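# Reseat two misplaced cartridges flat in their tray

## Task

In the partly filled tray, two cartridges sit incorrectly: one rests with an end raised on the rim of its pocket, and the other is lying on top of neighbouring cartridges. Get each of them lying flat inside a pocket of that same tray with its label facing upward, and release both grippers at the end.

## Robot and tools

Robot: two six-joint arms, left_arm and right_arm, each with a two-finger parallel gripper. Every command is given in joint space; there are no Cartesian targets.

Scene frame (used in the state line): origin on the table surface midway between the arms, +x out over the table, +z up, and left_arm on the +y side. The names left and right refer to the arms, not to image sides. The fingers of a gripper point along its own +z and close along its own y. The printed end_effector_position (metres) is the spot between the finger pads, roughly 1 cm behind the tips, and end_effector_quat_wxyz is its orientation. These readings can be somewhat wrong, especially with the arm stretched out.

Row layout, shared by execute_actions and move: one flat list of 14 numbers covering both arms, even if only one moves. First left_arm: waist, shoulder, wrist yaw, wrist roll, elbow, wrist pitch, then its opening; next the same seven for right_arm. Trust this order only. The six joint values are absolute target angles in radians (not offsets), read the same way as the Joint positions line. Stated ranges: waist -2.618 to 3.054, shoulder 0.000 to 3.142, elbow 0.000 to 3.142, wrist pitch -1.571 to 1.571, wrist yaw -1.571 to 1.571, wrist roll -2.094 to 2.094. True ends may be off by up to 0.036 rad; a target more than 0.036 beyond a stated end (and farther out than the joint currently is) gets the call rejected, and a target beyond the real end is clipped, with the note "joint sent to its limit". Opening is an absolute value from -1 (closed) to +1 (fully open, pad gap 0.094 m).

Tools:
- execute_actions(actions): a list of actions, each a list of up to 15 rows; each row lasts one 1/30 s step and a short action repeats its final row until 15 steps pass. An empty list just reports state and images.
- move(target, speed, blocking): target is one row as above (absolute joint angles plus openings). All joints travel from their current angles so they finish together, taking 0.5 to 10 s; beyond 10 s it stops short. speed (rad/s, 0.01 to 2, default 0.5) caps the joint with the longest way to go. Finger values are applied at the start. It does not avoid obstacles or the other arm. blocking=false returns after 0.5 s while motion continues; then only wait or stop are accepted until a result shows the move ended.
- wait(seconds): 0 to 10 s, arms hold their last commands; ends early if a running move finishes.
- stop(): brakes a running move; needs stopping room, more when fast. Fingers are not stopped.
- zoom_image(camera, region): region [x0, y0, x1, y1] in pixels of that camera's last image, origin top-left, at most 504x504. Cameras: cam_head_left, cam_head_right, cam_high, cam_low (504x504), cam_left_wrist, cam_right_wrist (616x616).
- finished_scene(scene): pass the current scene's number once both cartridges are seated and the grippers have let go; irreversible, and the result reports success and any next task.

Controller behaviour: each step the command sent to a joint stays within a fixed margin of its measured angle (waist 0.202, shoulder 0.258, elbow 0.238, wrist pitch 0.573, wrist yaw and roll 0.522 rad), and targets that would shift a gripper more than 70 mm in one step are scaled back. So large jumps take several actions; an unfinished jump may need to be re-sent. "Joint targets" shows what is currently being driven; resend those values to hold still.

Results: the state line per arm; Joint positions and Joint velocities in row joint order plus finger gap (m); grip_measured on the -1..1 scale; joint torques (offset, scaled, noisy, nonzero even unloaded); step readings for execute_actions, with HELD marking blocked steps; "joint command not followed" when a clearance check altered targets. A move adds a "move:" line: ending (done, off_target, moving, held, fault), limits=held or none, and each arm's joint farthest from target. MOTOR HOT appears at 75 °C; OVER-TEMPERATURE FAULT marks stops at 90 °C or a drop at 100 °C.

Gripping: command an opening about 0.03 below grip_measured for a firm hold, less for a lighter one. Readings may be off by about 1 mm per gripper. Pads push up to roughly 50-62 N, briefly more on first contact.

Avoid: knocking anything off the table (failure), letting the arms collide or press each other, fast contact or targets far past a contact (harder impacts), dropping or slipping cartridges, and long holding of loads that heats motors. Loose parts may occasionally be nudged and held ones tugged. The simulation keeps running while you compose replies.

Each tool is called after "Request:" by a JSON object that holds its "api" and its "payload".

## Session

Request:
{"api": "execute_actions", "payload": {"actions": []}}

Scene clock: 0.00 s.
left_arm: end_effector_position=(+0.3620, +0.4896, +0.1715) grip_measured=+1.000 end_effector_quat_wxyz=(-0.098, +0.516, +0.720, +0.454) | right_arm: end_effector_position=(+0.2318, -0.1372, +0.2384) grip_measured=+1.000 end_effector_quat_wxyz=(-0.536, +0.795, -0.274, +0.076)
Joint names: [waist, shoulder, wrist yaw, wrist roll, elbow, wrist pitch]
Joint positions: left_arm=[ 0.019  1.383 -0.85   1.5    0.965 -0.62   0.094] | right_arm=[ 0.004  0.988 -0.904 -1.997  0.829 -0.575  0.094]
Joint velocities: left_arm=[ 0.007 -0.012  0.007 -0.007 -0.007 -0.022  0.   ] | right_arm=[ 0.007  0.007  0.037 -0.139 -0.002  0.037  0.   ]
Joint torques (N m, as the arm reports them, + toward a larger angle): no reading
Joint targets: left_arm=[0.019 1.371 -0.859 1.495 0.978 -0.615] | right_arm=[0.004 0.983 -0.917 -1.988 0.834 -0.591]

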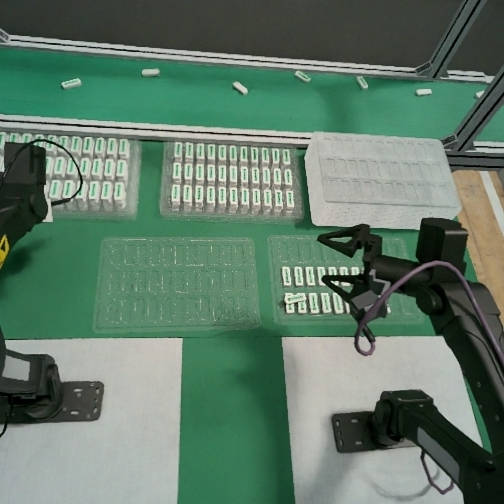

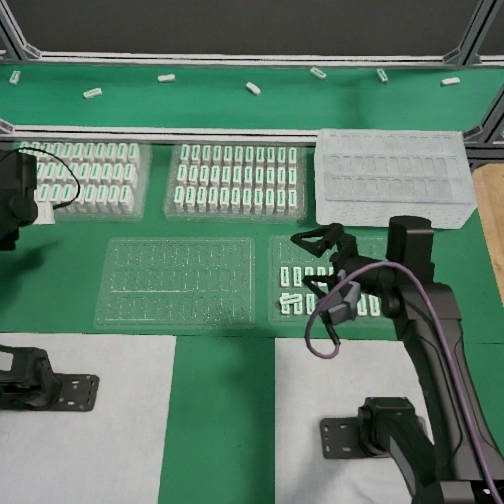

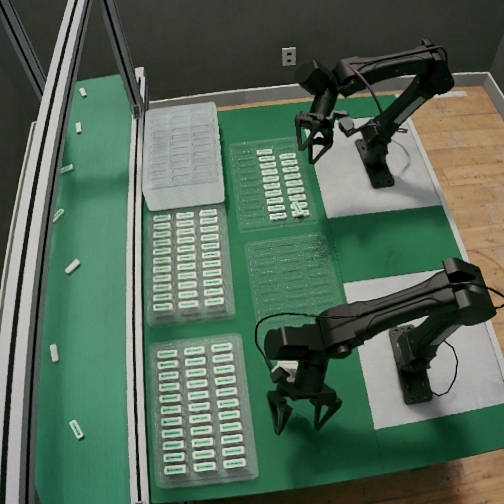

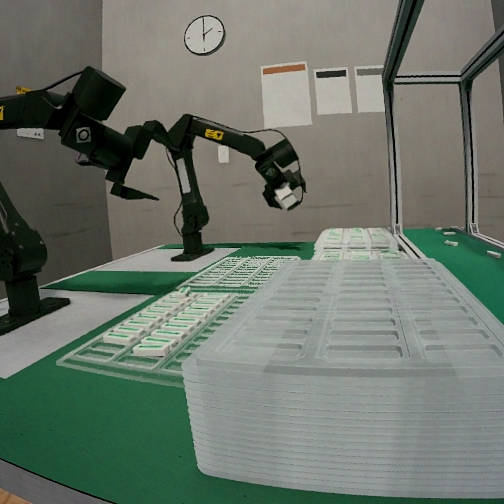

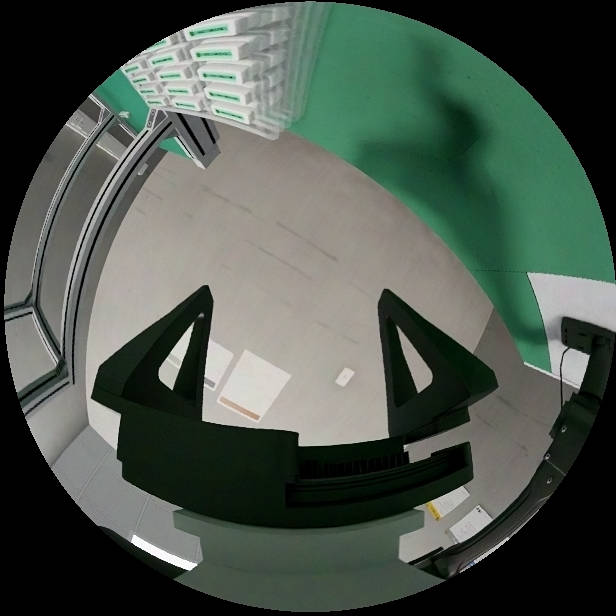

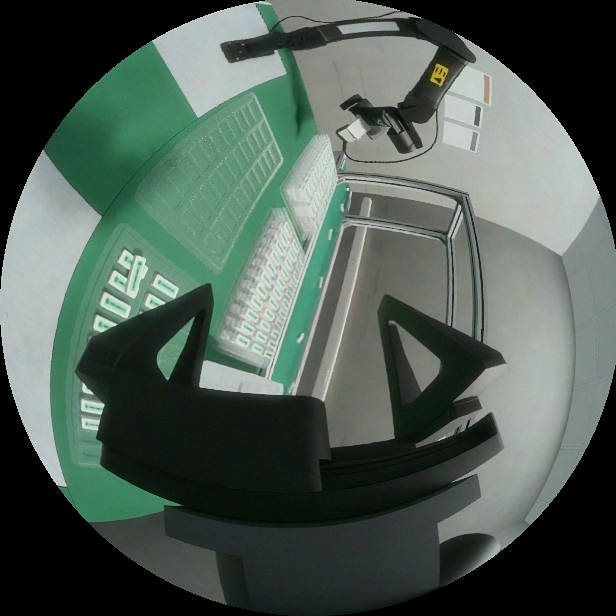

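Request:
{"api": "move", "payload": {"target": [0.019,1.371,-0.859,1.495,0.978,-0.615,1,0.49,1.775,0,-1.29,1.235,-1.025,-0.36], "speed": 0.6}}

Request:
{"api": "zoom_image", "payload": {"camera": "cam_low", "region": [50,270,250,390]}}

Request:
{"api": "zoom_image", "payload": {"camera": "cam_head_left", "region": [270,230,430,330]}}

Scene clock: 4.43 s.
left_arm: end_effector_position=(+0.3621, +0.4894, +0.1713) grip_measured=+1.000 end_effector_quat_wxyz=(-0.097, +0.517, +0.720, +0.454) | right_arm: end_effector_position=(+0.2475, -0.1325, +0.0491) grip_measured=-0.358 end_effector_quat_wxyz=(-0.000, +0.794, -0.608, -0.000)
Joint names: [waist, shoulder, wrist yaw, wrist roll, elbow, wrist pitch]
Joint positions: left_arm=[ 0.019  1.383 -0.849  1.5    0.965 -0.62   0.094] | right_arm=[ 0.484  1.771 -0.    -1.298  1.209 -1.008  0.03 ]
Joint velocities: left_arm=[ 0.017 -0.002 -0.095  0.007  0.002  0.051  0.   ] | right_arm=[-0.007  0.002  0.066 -0.095 -0.012 -0.007 -0.002]
Joint torques (N m, as the arm reports them, + toward a larger angle): left_arm=[-0.01 -5.35 -0.41 -0.06  6.91  1.04] | right_arm=[ 0.55 -8.69 -0.04  0.1   9.29  0.24]
Joint targets: left_arm=[0.019 1.371 -0.859 1.495 0.978 -0.615] | right_arm=[0.490 1.775 0.000 -1.290 1.235 -1.025]
move: off_target (right_arm); limits=none; left_arm: farthest joint: the elbow, 0.013 radians from its target (0.013 radians at the start); right_arm: farthest joint: the elbow, 0.026 radians from its target (0.406 radians at the start)

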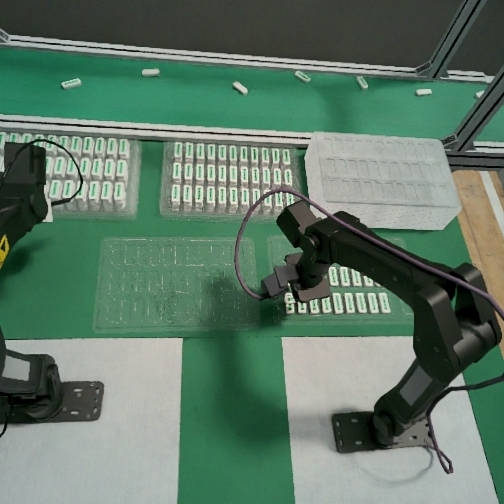

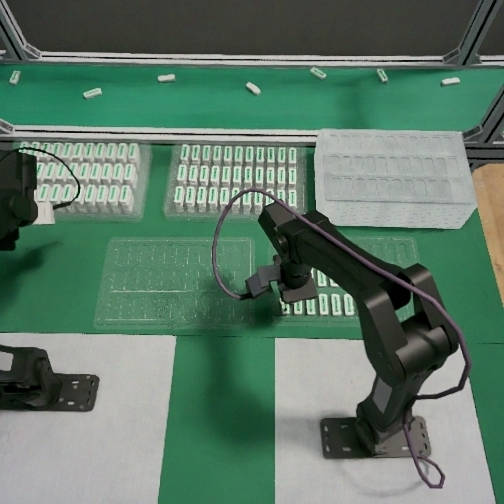

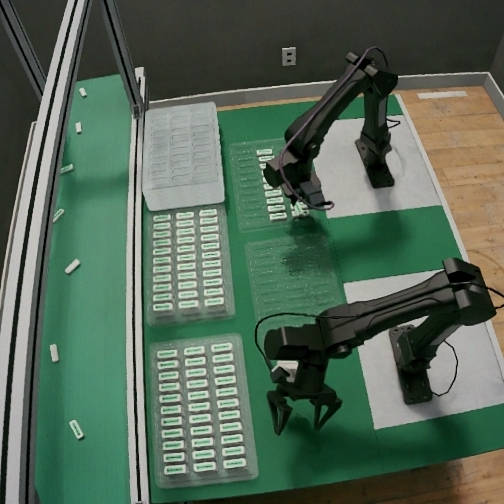

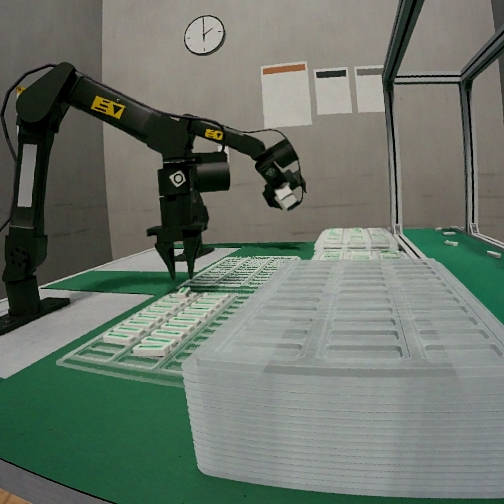

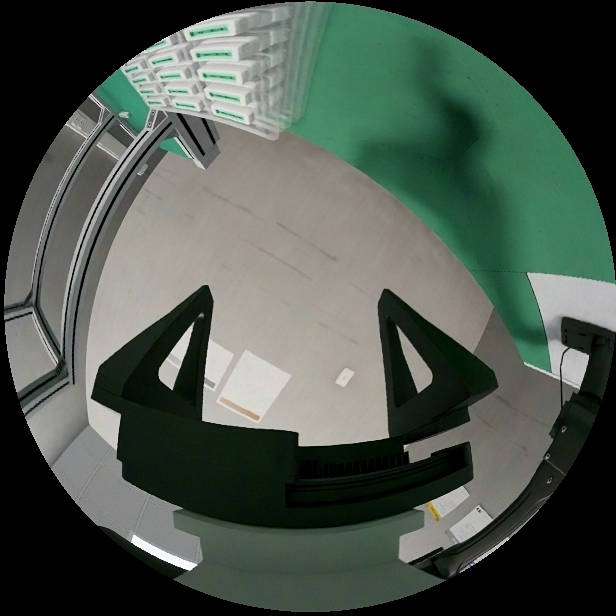

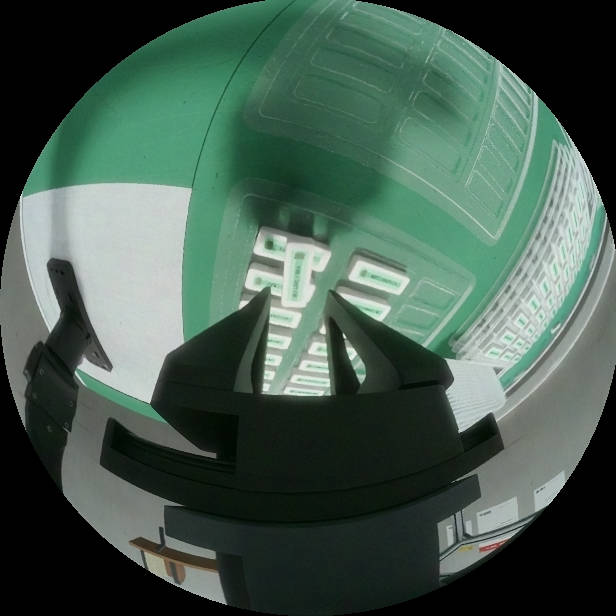

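Region (50, 270, 250, 390) of cam_low's 504x504 image, scaled by 2.520, with more detail than that image has; it fills the top 302 rows of this view, and the rest is white.

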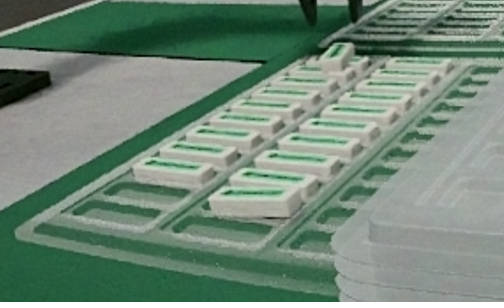

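Region (270, 230, 430, 330) of cam_head_left's 504x504 image, scaled by 3.150, with more detail than that image has; it fills the top 315 rows of this view, and the rest is white.

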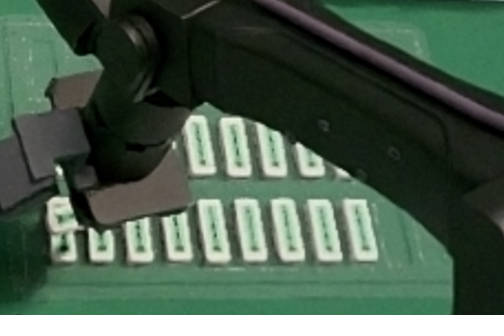

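Request:
{"api": "move", "payload": {"target": [0.019,1.371,-0.859,1.495,0.978,-0.615,1,0.49,1.803,0,-1.26,1.129,-0.9,-0.36], "speed": 0.1}}

Request:
{"api": "execute_actions", "payload": {"actions": [[[0.019,1.371,-0.859,1.495,0.978,-0.615,1,0.49,1.803,0,-1.26,1.129,-0.9,-0.6]],[[0.019,1.371,-0.859,1.495,0.978,-0.615,1,0.49,1.803,0,-1.26,1.129,-0.9,-0.73]]]}}

Request:
{"api": "zoom_image", "payload": {"camera": "cam_low", "region": [150,260,230,320]}}

Scene clock: 12.47 s.
left_arm: end_effector_position=(+0.3622, +0.4893, +0.1712) grip_measured=+1.000 end_effector_quat_wxyz=(-0.097, +0.517, +0.720, +0.453) | right_arm: end_effector_position=(+0.2479, -0.1325, +0.0275) grip_measured=-0.358 end_effector_quat_wxyz=(-0.006, +0.785, -0.620, +0.003)
Joint names: [waist, shoulder, wrist yaw, wrist roll, elbow, wrist pitch]
Joint positions: left_arm=[ 0.019  1.383 -0.848  1.5    0.965 -0.62   0.094] | right_arm=[ 0.484  1.79   0.001 -1.268  1.141 -0.908  0.03 ]
Joint velocities: left_arm=[ 0.012  0.012 -0.007 -0.022 -0.037 -0.022  0.   ] | right_arm=[-0.012  0.012  0.11   0.037  0.012  0.022 -0.   ]
Joint torques (N m, as the arm reports them, + toward a larger angle): left_arm=[-0.03 -5.34 -0.42 -0.06  6.9   1.05] | right_arm=[ 0.52 -8.06 -0.04  0.1   5.72  0.49]
Joint targets: left_arm=[0.019 1.371 -0.859 1.495 0.978 -0.615] | right_arm=[0.490 1.803 0.000 -1.260 1.129 -0.900]
move: done; limits=none; left_arm: farthest joint: the elbow, 0.013 radians from its target (0.013 radians at the start); right_arm: farthest joint: the shoulder, 0.013 radians from its target (0.032 radians at the start)

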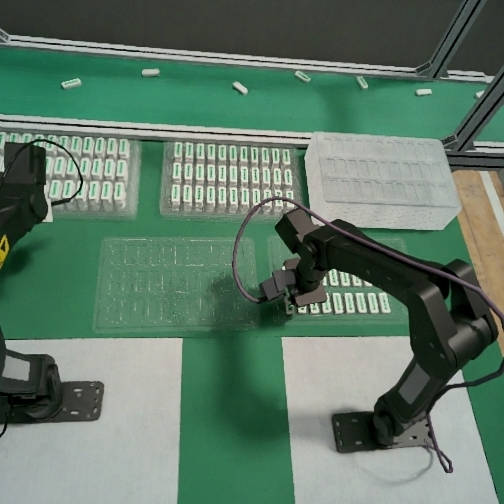

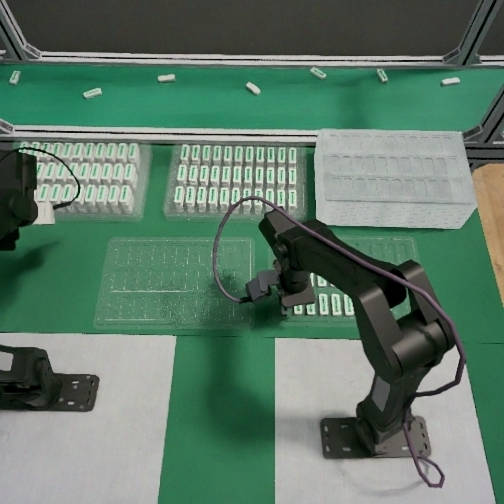

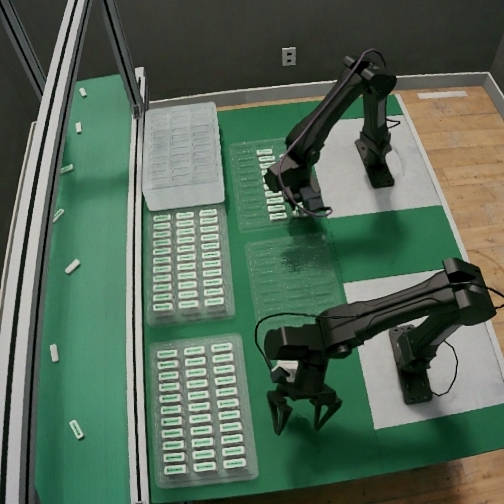

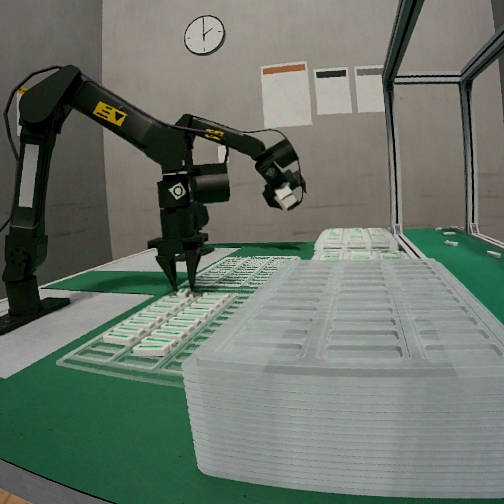

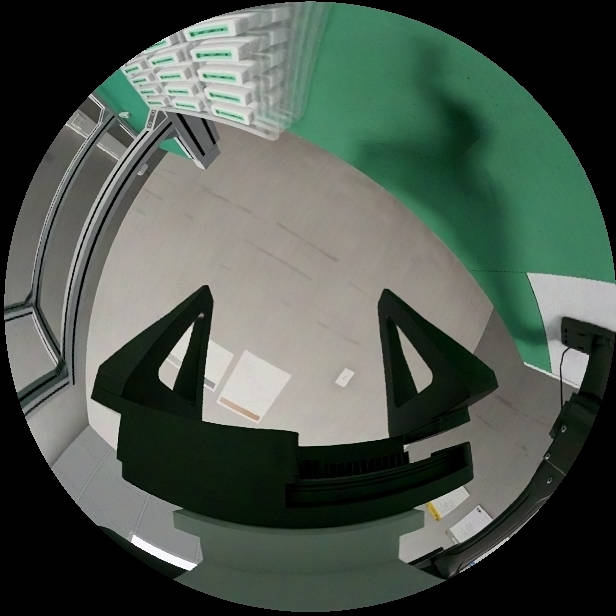

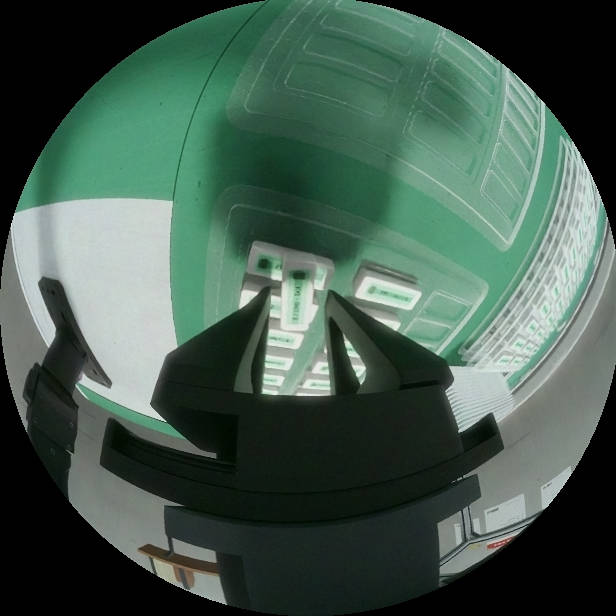

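Scene clock: 13.47 s.
left_arm: end_effector_position=(+0.3622, +0.4893, +0.1712) grip_measured=+1.000 end_effector_quat_wxyz=(-0.097, +0.517, +0.720, +0.453) | right_arm: end_effector_position=(+0.2476, -0.1327, +0.0278) grip_measured=-0.728 end_effector_quat_wxyz=(-0.006, +0.784, -0.620, +0.003)
Joint names: [waist, shoulder, wrist yaw, wrist roll, elbow, wrist pitch]
Joint positions: left_arm=[ 0.019  1.383 -0.848  1.5    0.965 -0.62   0.094] | right_arm=[ 0.484  1.789  0.001 -1.267  1.141 -0.91   0.013]
Joint velocities: left_arm=[-0.017  0.007 -0.051  0.081  0.002  0.022  0.   ] | right_arm=[ 0.027 -0.002  0.007 -0.022 -0.007 -0.007 -0.001]
Joint torques (N m, as the arm reports them, + toward a larger angle): left_arm=[-0.02 -5.34 -0.42 -0.06  6.92  1.04] | right_arm=[ 0.52 -7.98 -0.04  0.09  5.72  0.52]
Joint targets: left_arm=[0.019 1.371 -0.859 1.495 0.978 -0.615] | right_arm=[0.490 1.803 0.000 -1.260 1.129 -0.900]
Step readings (joint positions; steps 1 to 15: 1st action; 16 to 30: 2nd action):
0: left_arm=[0.019 1.383 -0.848 1.500 0.965 -0.620] | right_arm=[0.484 1.790 0.001 -1.268 1.141 -0.908]
1: left_arm=[0.019 1.383 -0.848 1.500 0.965 -0.620] | right_arm=[0.484 1.790 0.001 -1.268 1.141 -0.908]
2: left_arm=[0.019 1.383 -0.848 1.500 0.965 -0.620] | right_arm=[0.484 1.790 0.001 -1.267 1.141 -0.908]
4: left_arm=[0.019 1.383 -0.848 1.500 0.965 -0.620] | right_arm=[0.484 1.790 0.001 -1.267 1.141 -0.907]
8: left_arm=[0.019 1.383 -0.848 1.500 0.965 -0.620] | right_arm=[0.484 1.790 0.001 -1.267 1.141 -0.907]
15: left_arm=[0.019 1.383 -0.848 1.500 0.965 -0.620] | right_arm=[0.484 1.790 0.001 -1.267 1.141 -0.907]
16: left_arm=[0.019 1.383 -0.848 1.500 0.965 -0.620] | right_arm=[0.484 1.790 0.001 -1.267 1.141 -0.907]
17: left_arm=[0.019 1.383 -0.848 1.500 0.965 -0.620] | right_arm=[0.484 1.790 0.001 -1.267 1.141 -0.911]
19: left_arm=[0.019 1.383 -0.848 1.500 0.965 -0.620] | right_arm=[0.484 1.789 0.001 -1.267 1.141 -0.910]
23: left_arm=[0.019 1.383 -0.848 1.500 0.965 -0.620] | right_arm=[0.484 1.789 0.001 -1.267 1.141 -0.910]
30: Joint positions above

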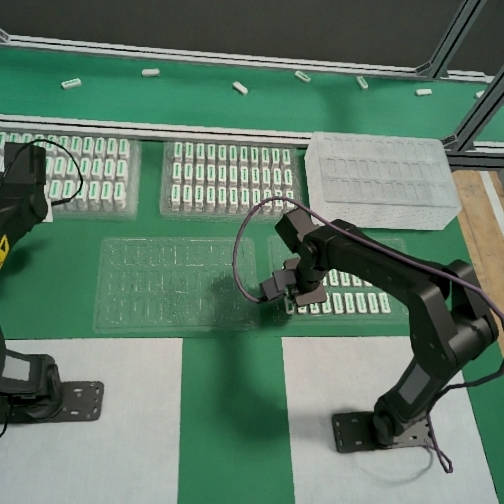

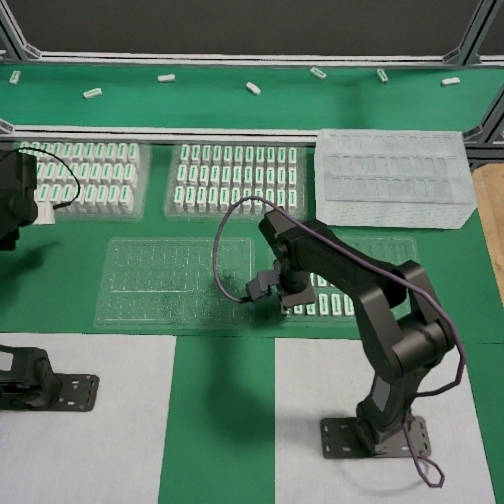

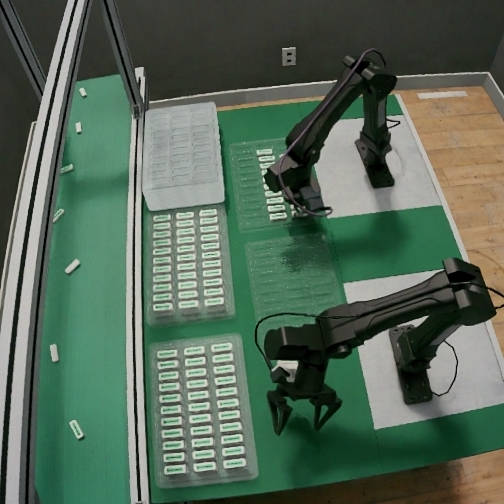

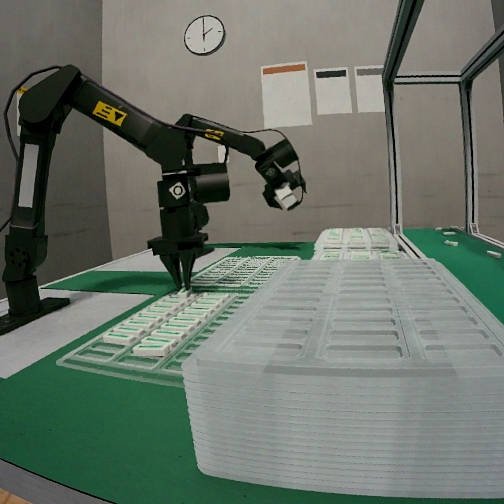

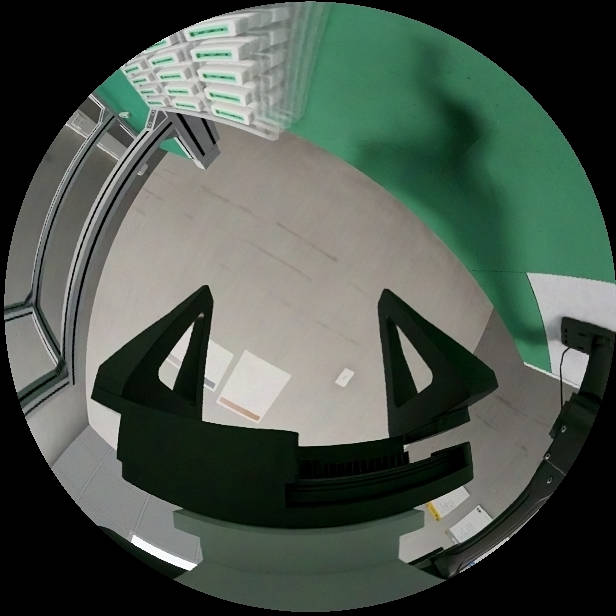

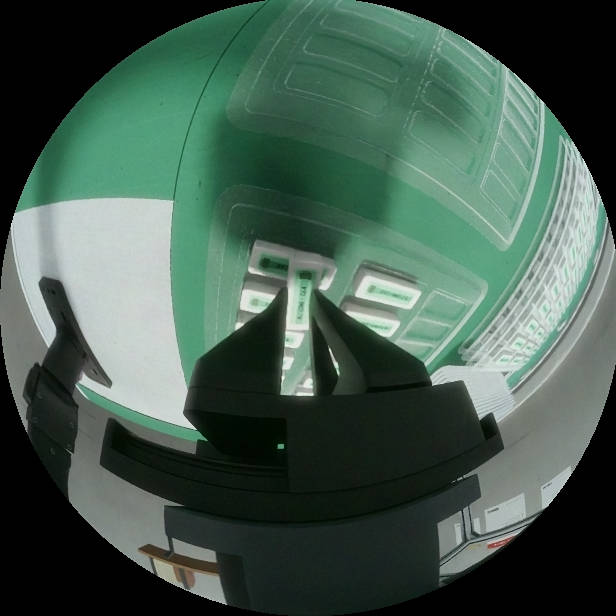

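Region (150, 260, 230, 320) of cam_low's 504x504 image, scaled by 6.300, with more detail than that image has; it fills the top 378 rows of this view, and the rest is white.

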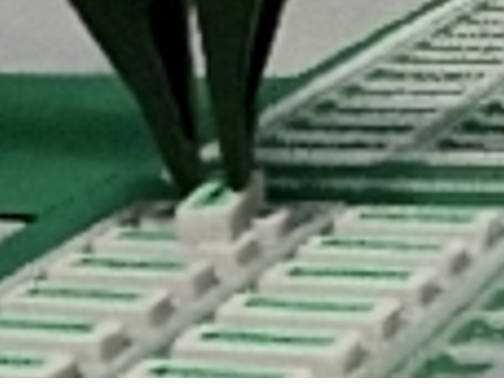

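Too high; reopen, go 4.5 mm lower.

Request:
{"api": "execute_actions", "payload": {"actions": [[[0.019,1.371,-0.859,1.495,0.978,-0.615,1,0.49,1.803,0,-1.24,1.129,-0.9,-0.4]],[[0.019,1.371,-0.859,1.495,0.978,-0.615,1,0.49,1.811,0,-1.24,1.129,-0.896,-0.4]],[[0.019,1.371,-0.859,1.495,0.978,-0.615,1,0.49,1.818,0,-1.24,1.129,-0.892,-0.4]],[[0.019,1.371,-0.859,1.495,0.978,-0.615,1,0.49,1.818,0,-1.24,1.129,-0.892,-0.62]],[[0.019,1.371,-0.859,1.495,0.978,-0.615,1,0.49,1.818,0,-1.24,1.129,-0.892,-0.73]]]}}

Request:
{"api": "zoom_image", "payload": {"camera": "cam_low", "region": [150,260,230,320]}}

Scene clock: 17.13 s.
left_arm: end_effector_position=(+0.3622, +0.4893, +0.1712) grip_measured=+1.000 end_effector_quat_wxyz=(-0.097, +0.517, +0.720, +0.453) | right_arm: end_effector_position=(+0.2484, -0.1322, +0.0227) grip_measured=-0.672 end_effector_quat_wxyz=(-0.002, +0.778, -0.628, +0.001)
Joint names: [waist, shoulder, wrist yaw, wrist roll, elbow, wrist pitch]
Joint positions: left_arm=[ 0.019  1.383 -0.848  1.5    0.965 -0.62   0.094] | right_arm=[ 0.484  1.807  0.001 -1.247  1.141 -0.899  0.015]
Joint velocities: left_arm=[-0.022  0.007  0.007  0.007  0.002 -0.007  0.   ] | right_arm=[-0.007  0.022  0.037 -0.051 -0.022  0.051  0.   ]
Joint torques (N m, as the arm reports them, + toward a larger angle): left_arm=[-0.02 -5.34 -0.42 -0.06  6.91  1.05] | right_arm=[ 0.51 -8.29 -0.05  0.1   5.67  0.48]
Joint targets: left_arm=[0.019 1.371 -0.859 1.495 0.978 -0.615] | right_arm=[0.490 1.818 -0.000 -1.240 1.129 -0.892]
Step readings (joint positions; steps 1 to 15: 1st action; 16 to 30: 2nd action; 31 to 45: 3rd action; 46 to 60: 4th action; 61 to 75: 5th action):
0: left_arm=[0.019 1.383 -0.848 1.500 0.965 -0.620] | right_arm=[0.484 1.789 0.001 -1.267 1.141 -0.910]
1: left_arm=[0.019 1.383 -0.848 1.500 0.965 -0.620] | right_arm=[0.484 1.789 0.001 -1.264 1.141 -0.910]
2: left_arm=[0.019 1.383 -0.848 1.500 0.965 -0.620] | right_arm=[0.484 1.789 0.001 -1.261 1.141 -0.908]
4: left_arm=[0.019 1.383 -0.848 1.500 0.965 -0.620] | right_arm=[0.484 1.791 0.001 -1.256 1.141 -0.907]
8: left_arm=[0.019 1.383 -0.848 1.500 0.965 -0.620] | right_arm=[0.484 1.791 0.001 -1.251 1.141 -0.906]
15: left_arm=[0.019 1.383 -0.848 1.500 0.965 -0.620] | right_arm=[0.484 1.791 0.001 -1.249 1.141 -0.906]
16: left_arm=[0.019 1.383 -0.848 1.500 0.965 -0.620] | right_arm=[0.484 1.791 0.001 -1.248 1.141 -0.906]
17: left_arm=[0.019 1.383 -0.848 1.500 0.965 -0.620] | right_arm=[0.484 1.791 0.001 -1.248 1.141 -0.906]
19: left_arm=[0.019 1.383 -0.848 1.500 0.965 -0.620] | right_arm=[0.484 1.791 0.001 -1.248 1.141 -0.905]
23: left_arm=[0.019 1.383 -0.848 1.500 0.965 -0.620] | right_arm=[0.484 1.791 0.001 -1.248 1.141 -0.904]
30: left_arm=[0.019 1.383 -0.848 1.500 0.965 -0.620] | right_arm=[0.484 1.791 0.001 -1.248 1.141 -0.904]
31: left_arm=[0.019 1.383 -0.848 1.500 0.965 -0.620] | right_arm=[0.484 1.792 0.001 -1.248 1.141 -0.904]
32: left_arm=[0.019 1.383 -0.848 1.500 0.965 -0.620] | right_arm=[0.484 1.794 0.001 -1.248 1.141 -0.902]
34: left_arm=[0.019 1.383 -0.848 1.500 0.965 -0.620] | right_arm=[0.484 1.800 0.001 -1.248 1.141 -0.901]
38: left_arm=[0.019 1.383 -0.848 1.500 0.965 -0.620] | right_arm=[0.484 1.807 0.001 -1.248 1.141 -0.901]
45: left_arm=[0.019 1.383 -0.848 1.500 0.965 -0.620] | right_arm=[0.484 1.807 0.001 -1.248 1.141 -0.900]
46: left_arm=[0.019 1.383 -0.848 1.500 0.965 -0.620] | right_arm=[0.484 1.807 0.001 -1.248 1.141 -0.900]
47: left_arm=[0.019 1.383 -0.848 1.500 0.965 -0.620] | right_arm=[0.484 1.807 0.001 -1.247 1.141 -0.900]
49: left_arm=[0.019 1.383 -0.848 1.500 0.965 -0.620] | right_arm=[0.484 1.807 0.001 -1.247 1.141 -0.899]
53: left_arm=[0.019 1.383 -0.848 1.500 0.965 -0.620] | right_arm=[0.484 1.807 0.001 -1.247 1.141 -0.899]
60: left_arm=[0.019 1.383 -0.848 1.500 0.965 -0.620] | right_arm=[0.484 1.807 0.001 -1.247 1.141 -0.899]
61: left_arm=[0.019 1.383 -0.848 1.500 0.965 -0.620] | right_arm=[0.484 1.807 0.001 -1.247 1.141 -0.899]
62: left_arm=[0.019 1.383 -0.848 1.500 0.965 -0.620] | right_arm=[0.484 1.807 0.001 -1.247 1.141 -0.899]
64: left_arm=[0.019 1.383 -0.848 1.500 0.965 -0.620] | right_arm=[0.484 1.807 0.001 -1.247 1.141 -0.899]
68: left_arm=[0.019 1.383 -0.848 1.500 0.965 -0.620] | right_arm=[0.484 1.807 0.001 -1.247 1.141 -0.899]
75: Joint positions above

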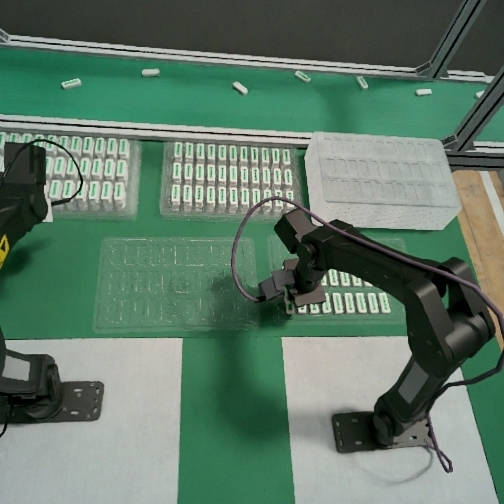

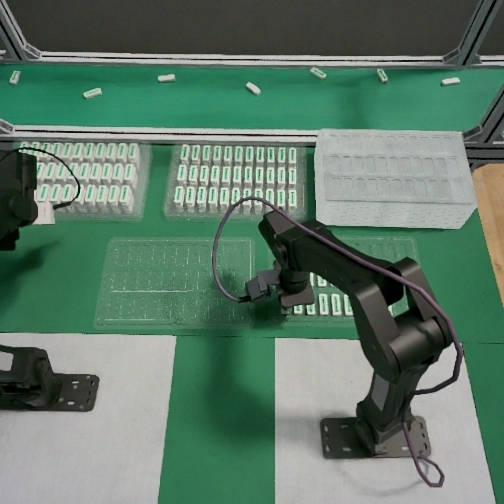

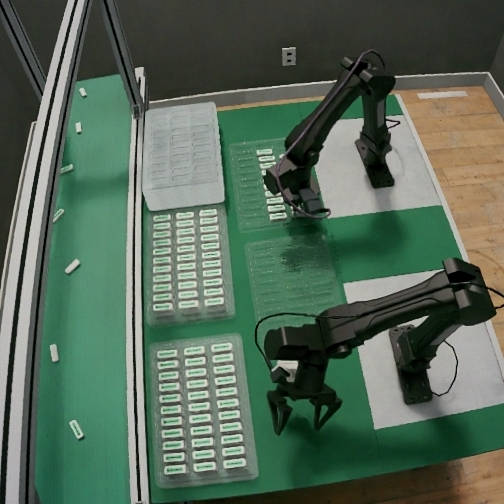

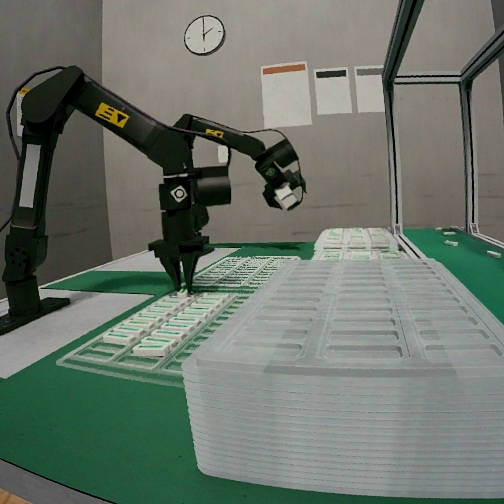

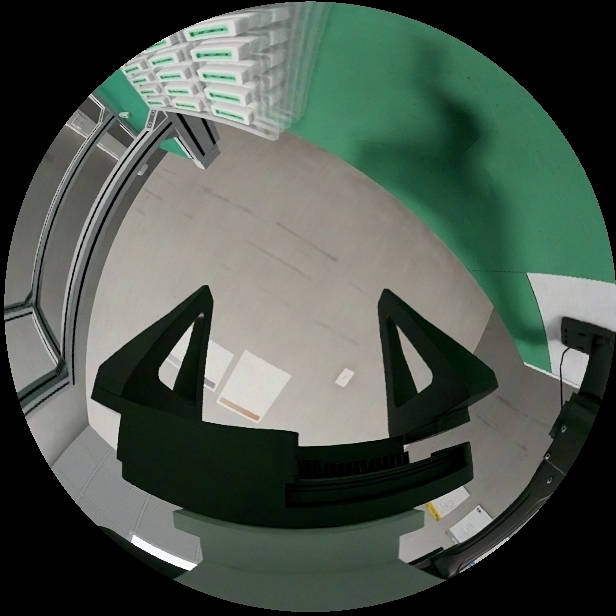

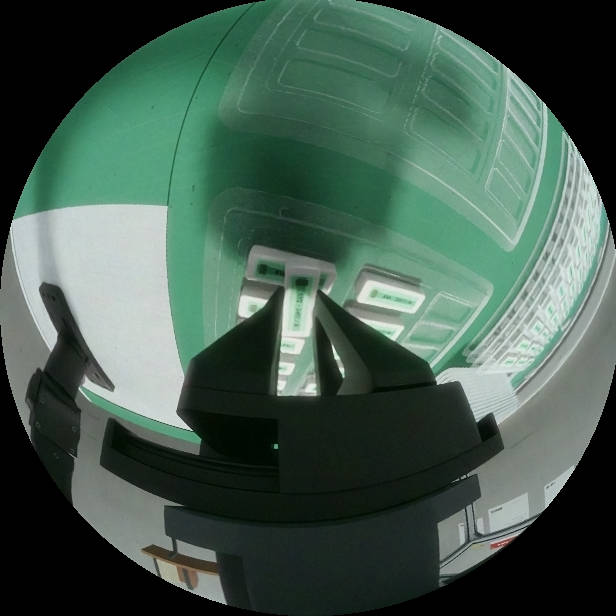

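Region (150, 260, 230, 320) of cam_low's 504x504 image, scaled by 6.300, with more detail than that image has; it fills the top 378 rows of this view, and the rest is white.

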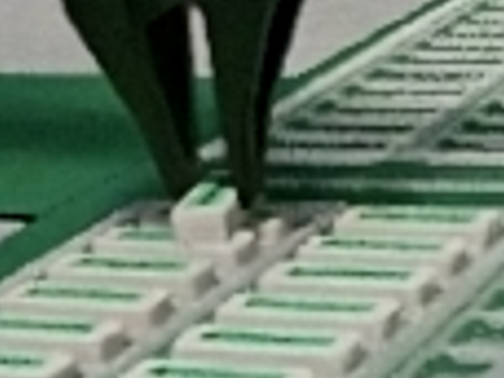

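Request:
{"api": "move", "payload": {"target": [0.019,1.371,-0.859,1.495,0.978,-0.615,1,0.49,1.73,0,-1.24,1.129,-0.95,-0.72], "speed": 0.15}}

Request:
{"api": "move", "payload": {"target": [0.019,1.371,-0.859,1.495,0.978,-0.615,1,-0.304,1.667,0,-0.23,1.023,-0.9,-0.72], "speed": 0.6}}

Request:
{"api": "zoom_image", "payload": {"camera": "cam_right_wrist", "region": [180,140,420,380]}}

Request:
{"api": "zoom_image", "payload": {"camera": "cam_low", "region": [60,290,200,380]}}

Scene clock: 19.23 s.
left_arm: end_effector_position=(+0.3622, +0.4892, +0.1711) grip_measured=+1.000 end_effector_quat_wxyz=(-0.097, +0.517, +0.720, +0.453) | right_arm: end_effector_position=(+0.2455, -0.1340, +0.0390) grip_measured=-0.672 end_effector_quat_wxyz=(-0.013, +0.778, -0.628, +0.005)
Joint names: [waist, shoulder, wrist yaw, wrist roll, elbow, wrist pitch]
Joint positions: left_arm=[ 0.019  1.383 -0.847  1.5    0.965 -0.62   0.094] | right_arm=[ 0.484  1.75   0.001 -1.247  1.141 -0.933  0.015]
Joint velocities: left_arm=[-0.022  0.032  0.022 -0.022  0.007 -0.007  0.   ] | right_arm=[-0.002 -0.017 -0.007 -0.022  0.002  0.051 -0.   ]
Joint torques (N m, as the arm reports them, + toward a larger angle): left_arm=[-0.04 -5.35 -0.42 -0.07  6.92  1.05] | right_arm=[  0.54 -10.41  -0.04   0.09   5.82   0.3 ]
Joint targets: left_arm=[0.019 1.371 -0.859 1.495 0.978 -0.615] | right_arm=[0.490 1.730 -0.000 -1.240 1.129 -0.950]
move: done; limits=none; left_arm: farthest joint: the elbow, 0.013 radians from its target (0.013 radians at the start); right_arm: farthest joint: the shoulder, 0.020 radians from its target (0.077 radians at the start)

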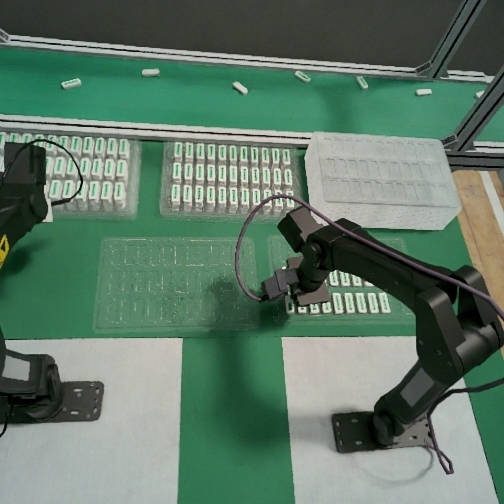

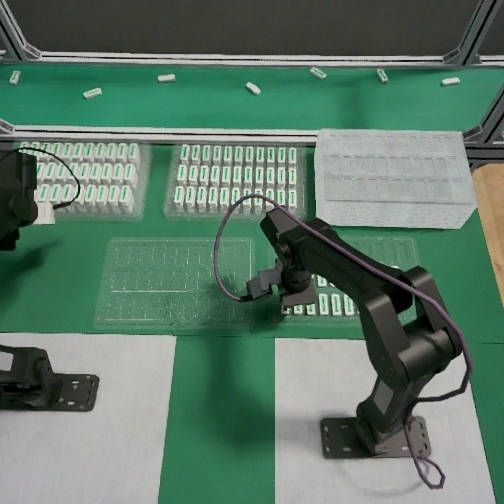

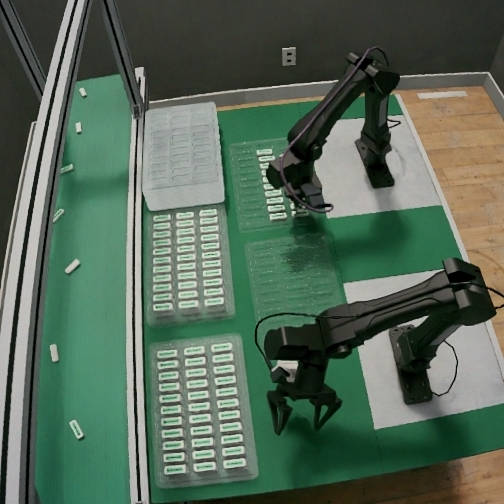

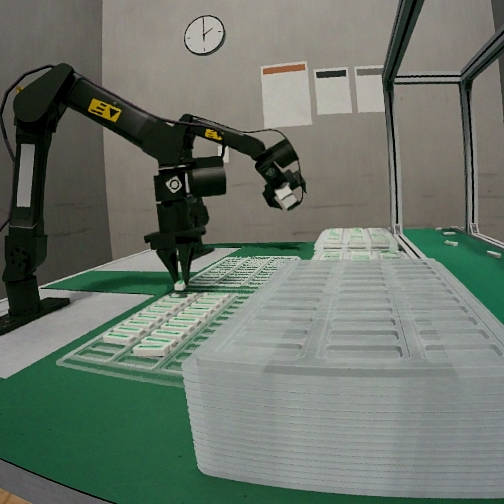

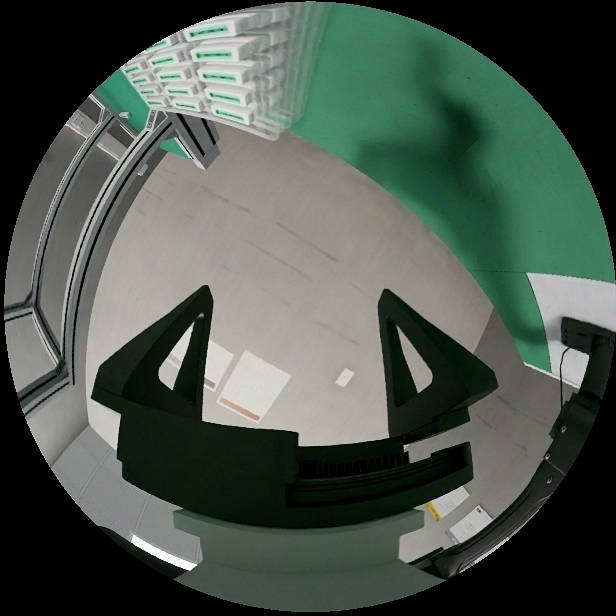

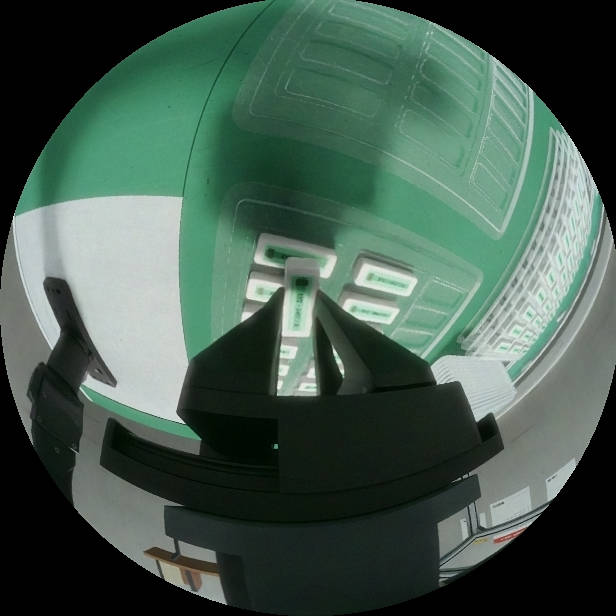

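Scene clock: 21.77 s.
left_arm: end_effector_position=(+0.3623, +0.4891, +0.1710) grip_measured=+1.000 end_effector_quat_wxyz=(-0.096, +0.517, +0.720, +0.453) | right_arm: end_effector_position=(+0.2537, -0.3616, +0.0300) grip_measured=-0.672 end_effector_quat_wxyz=(-0.001, +0.005, +1.000, -0.002)
Joint names: [waist, shoulder, wrist yaw, wrist roll, elbow, wrist pitch]
Joint positions: left_arm=[ 0.019  1.383 -0.846  1.5    0.965 -0.62   0.094] | right_arm=[-0.3    1.692  0.004 -0.238  1.035 -0.915  0.015]
Joint velocities: left_arm=[ 0.002  0.012 -0.081 -0.037  0.002 -0.007  0.   ] | right_arm=[ 0.007 -0.012 -0.037  0.051 -0.012  0.007 -0.   ]
Joint torques (N m, as the arm reports them, + toward a larger angle): left_arm=[-0.02 -5.35 -0.44 -0.07  6.92  1.04] | right_arm=[ -0.35 -10.01  -0.06   0.11   5.69   0.54]
Joint targets: left_arm=[0.019 1.371 -0.859 1.495 0.978 -0.615] | right_arm=[-0.304 1.667 0.000 -0.230 1.023 -0.900]
move: off_target (right_arm); limits=none; left_arm: farthest joint: the elbow, 0.013 radians from its target (0.013 radians at the start); right_arm: farthest joint: the shoulder, 0.025 radians from its target (0.083 radians at the start)

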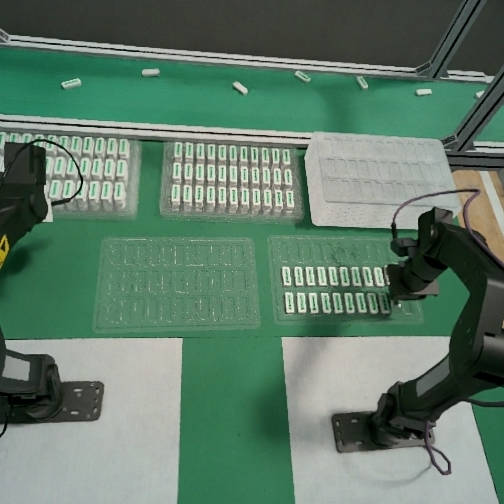

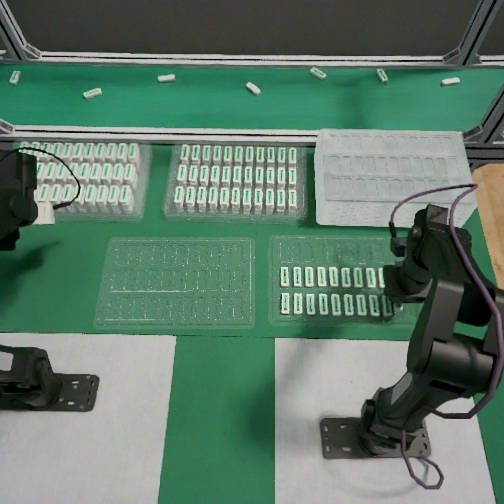

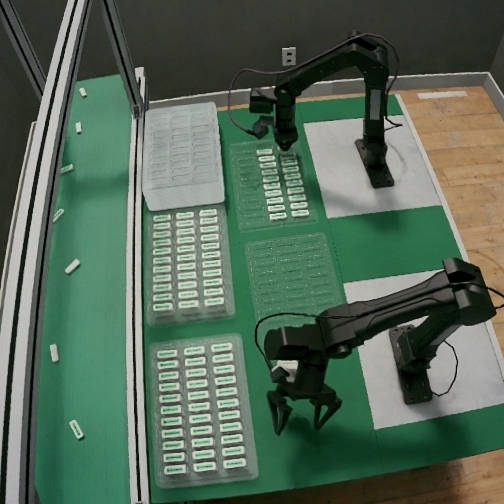

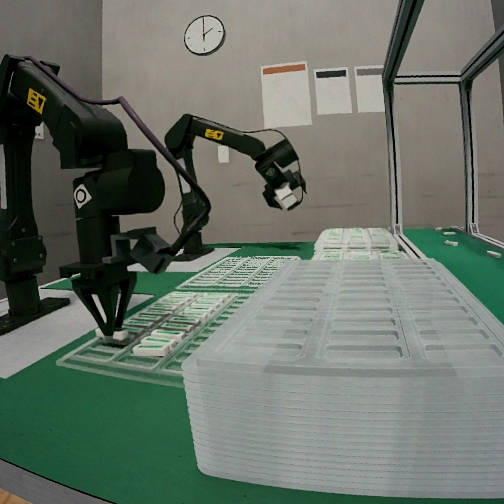

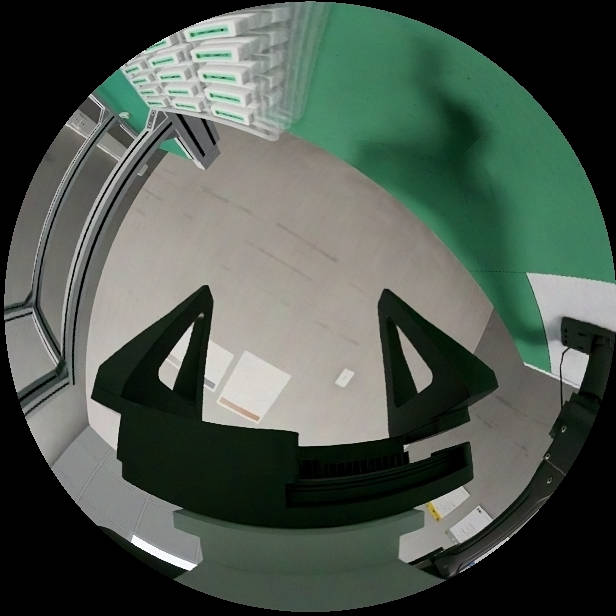

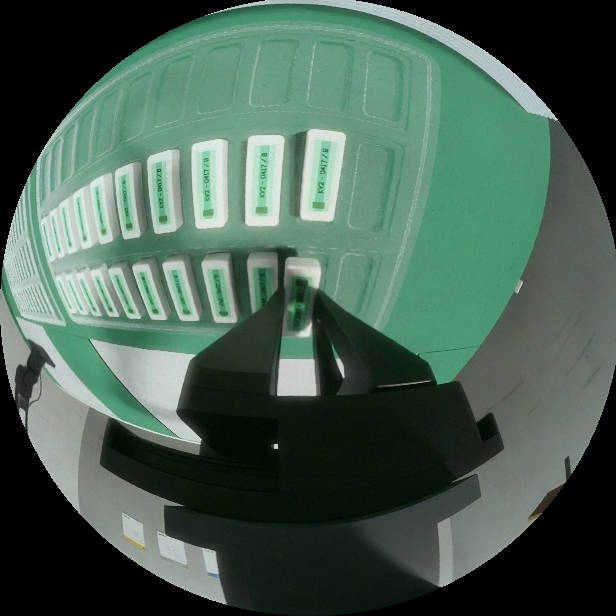

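Region (180, 140, 420, 380) of cam_right_wrist's 616x616 image, scaled by 2.100, with more detail than that image has.

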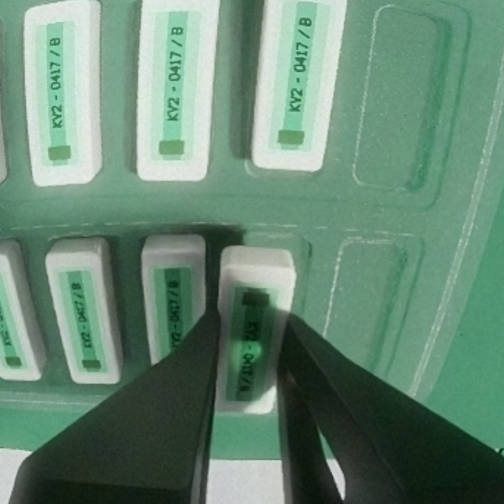

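Region (60, 290, 200, 380) of cam_low's 504x504 image, scaled by 3.600, with more detail than that image has; it fills the top 324 rows of this view, and the rest is white.

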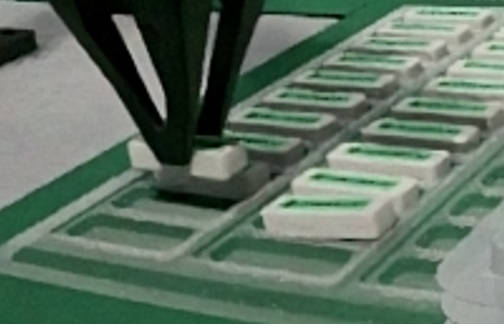

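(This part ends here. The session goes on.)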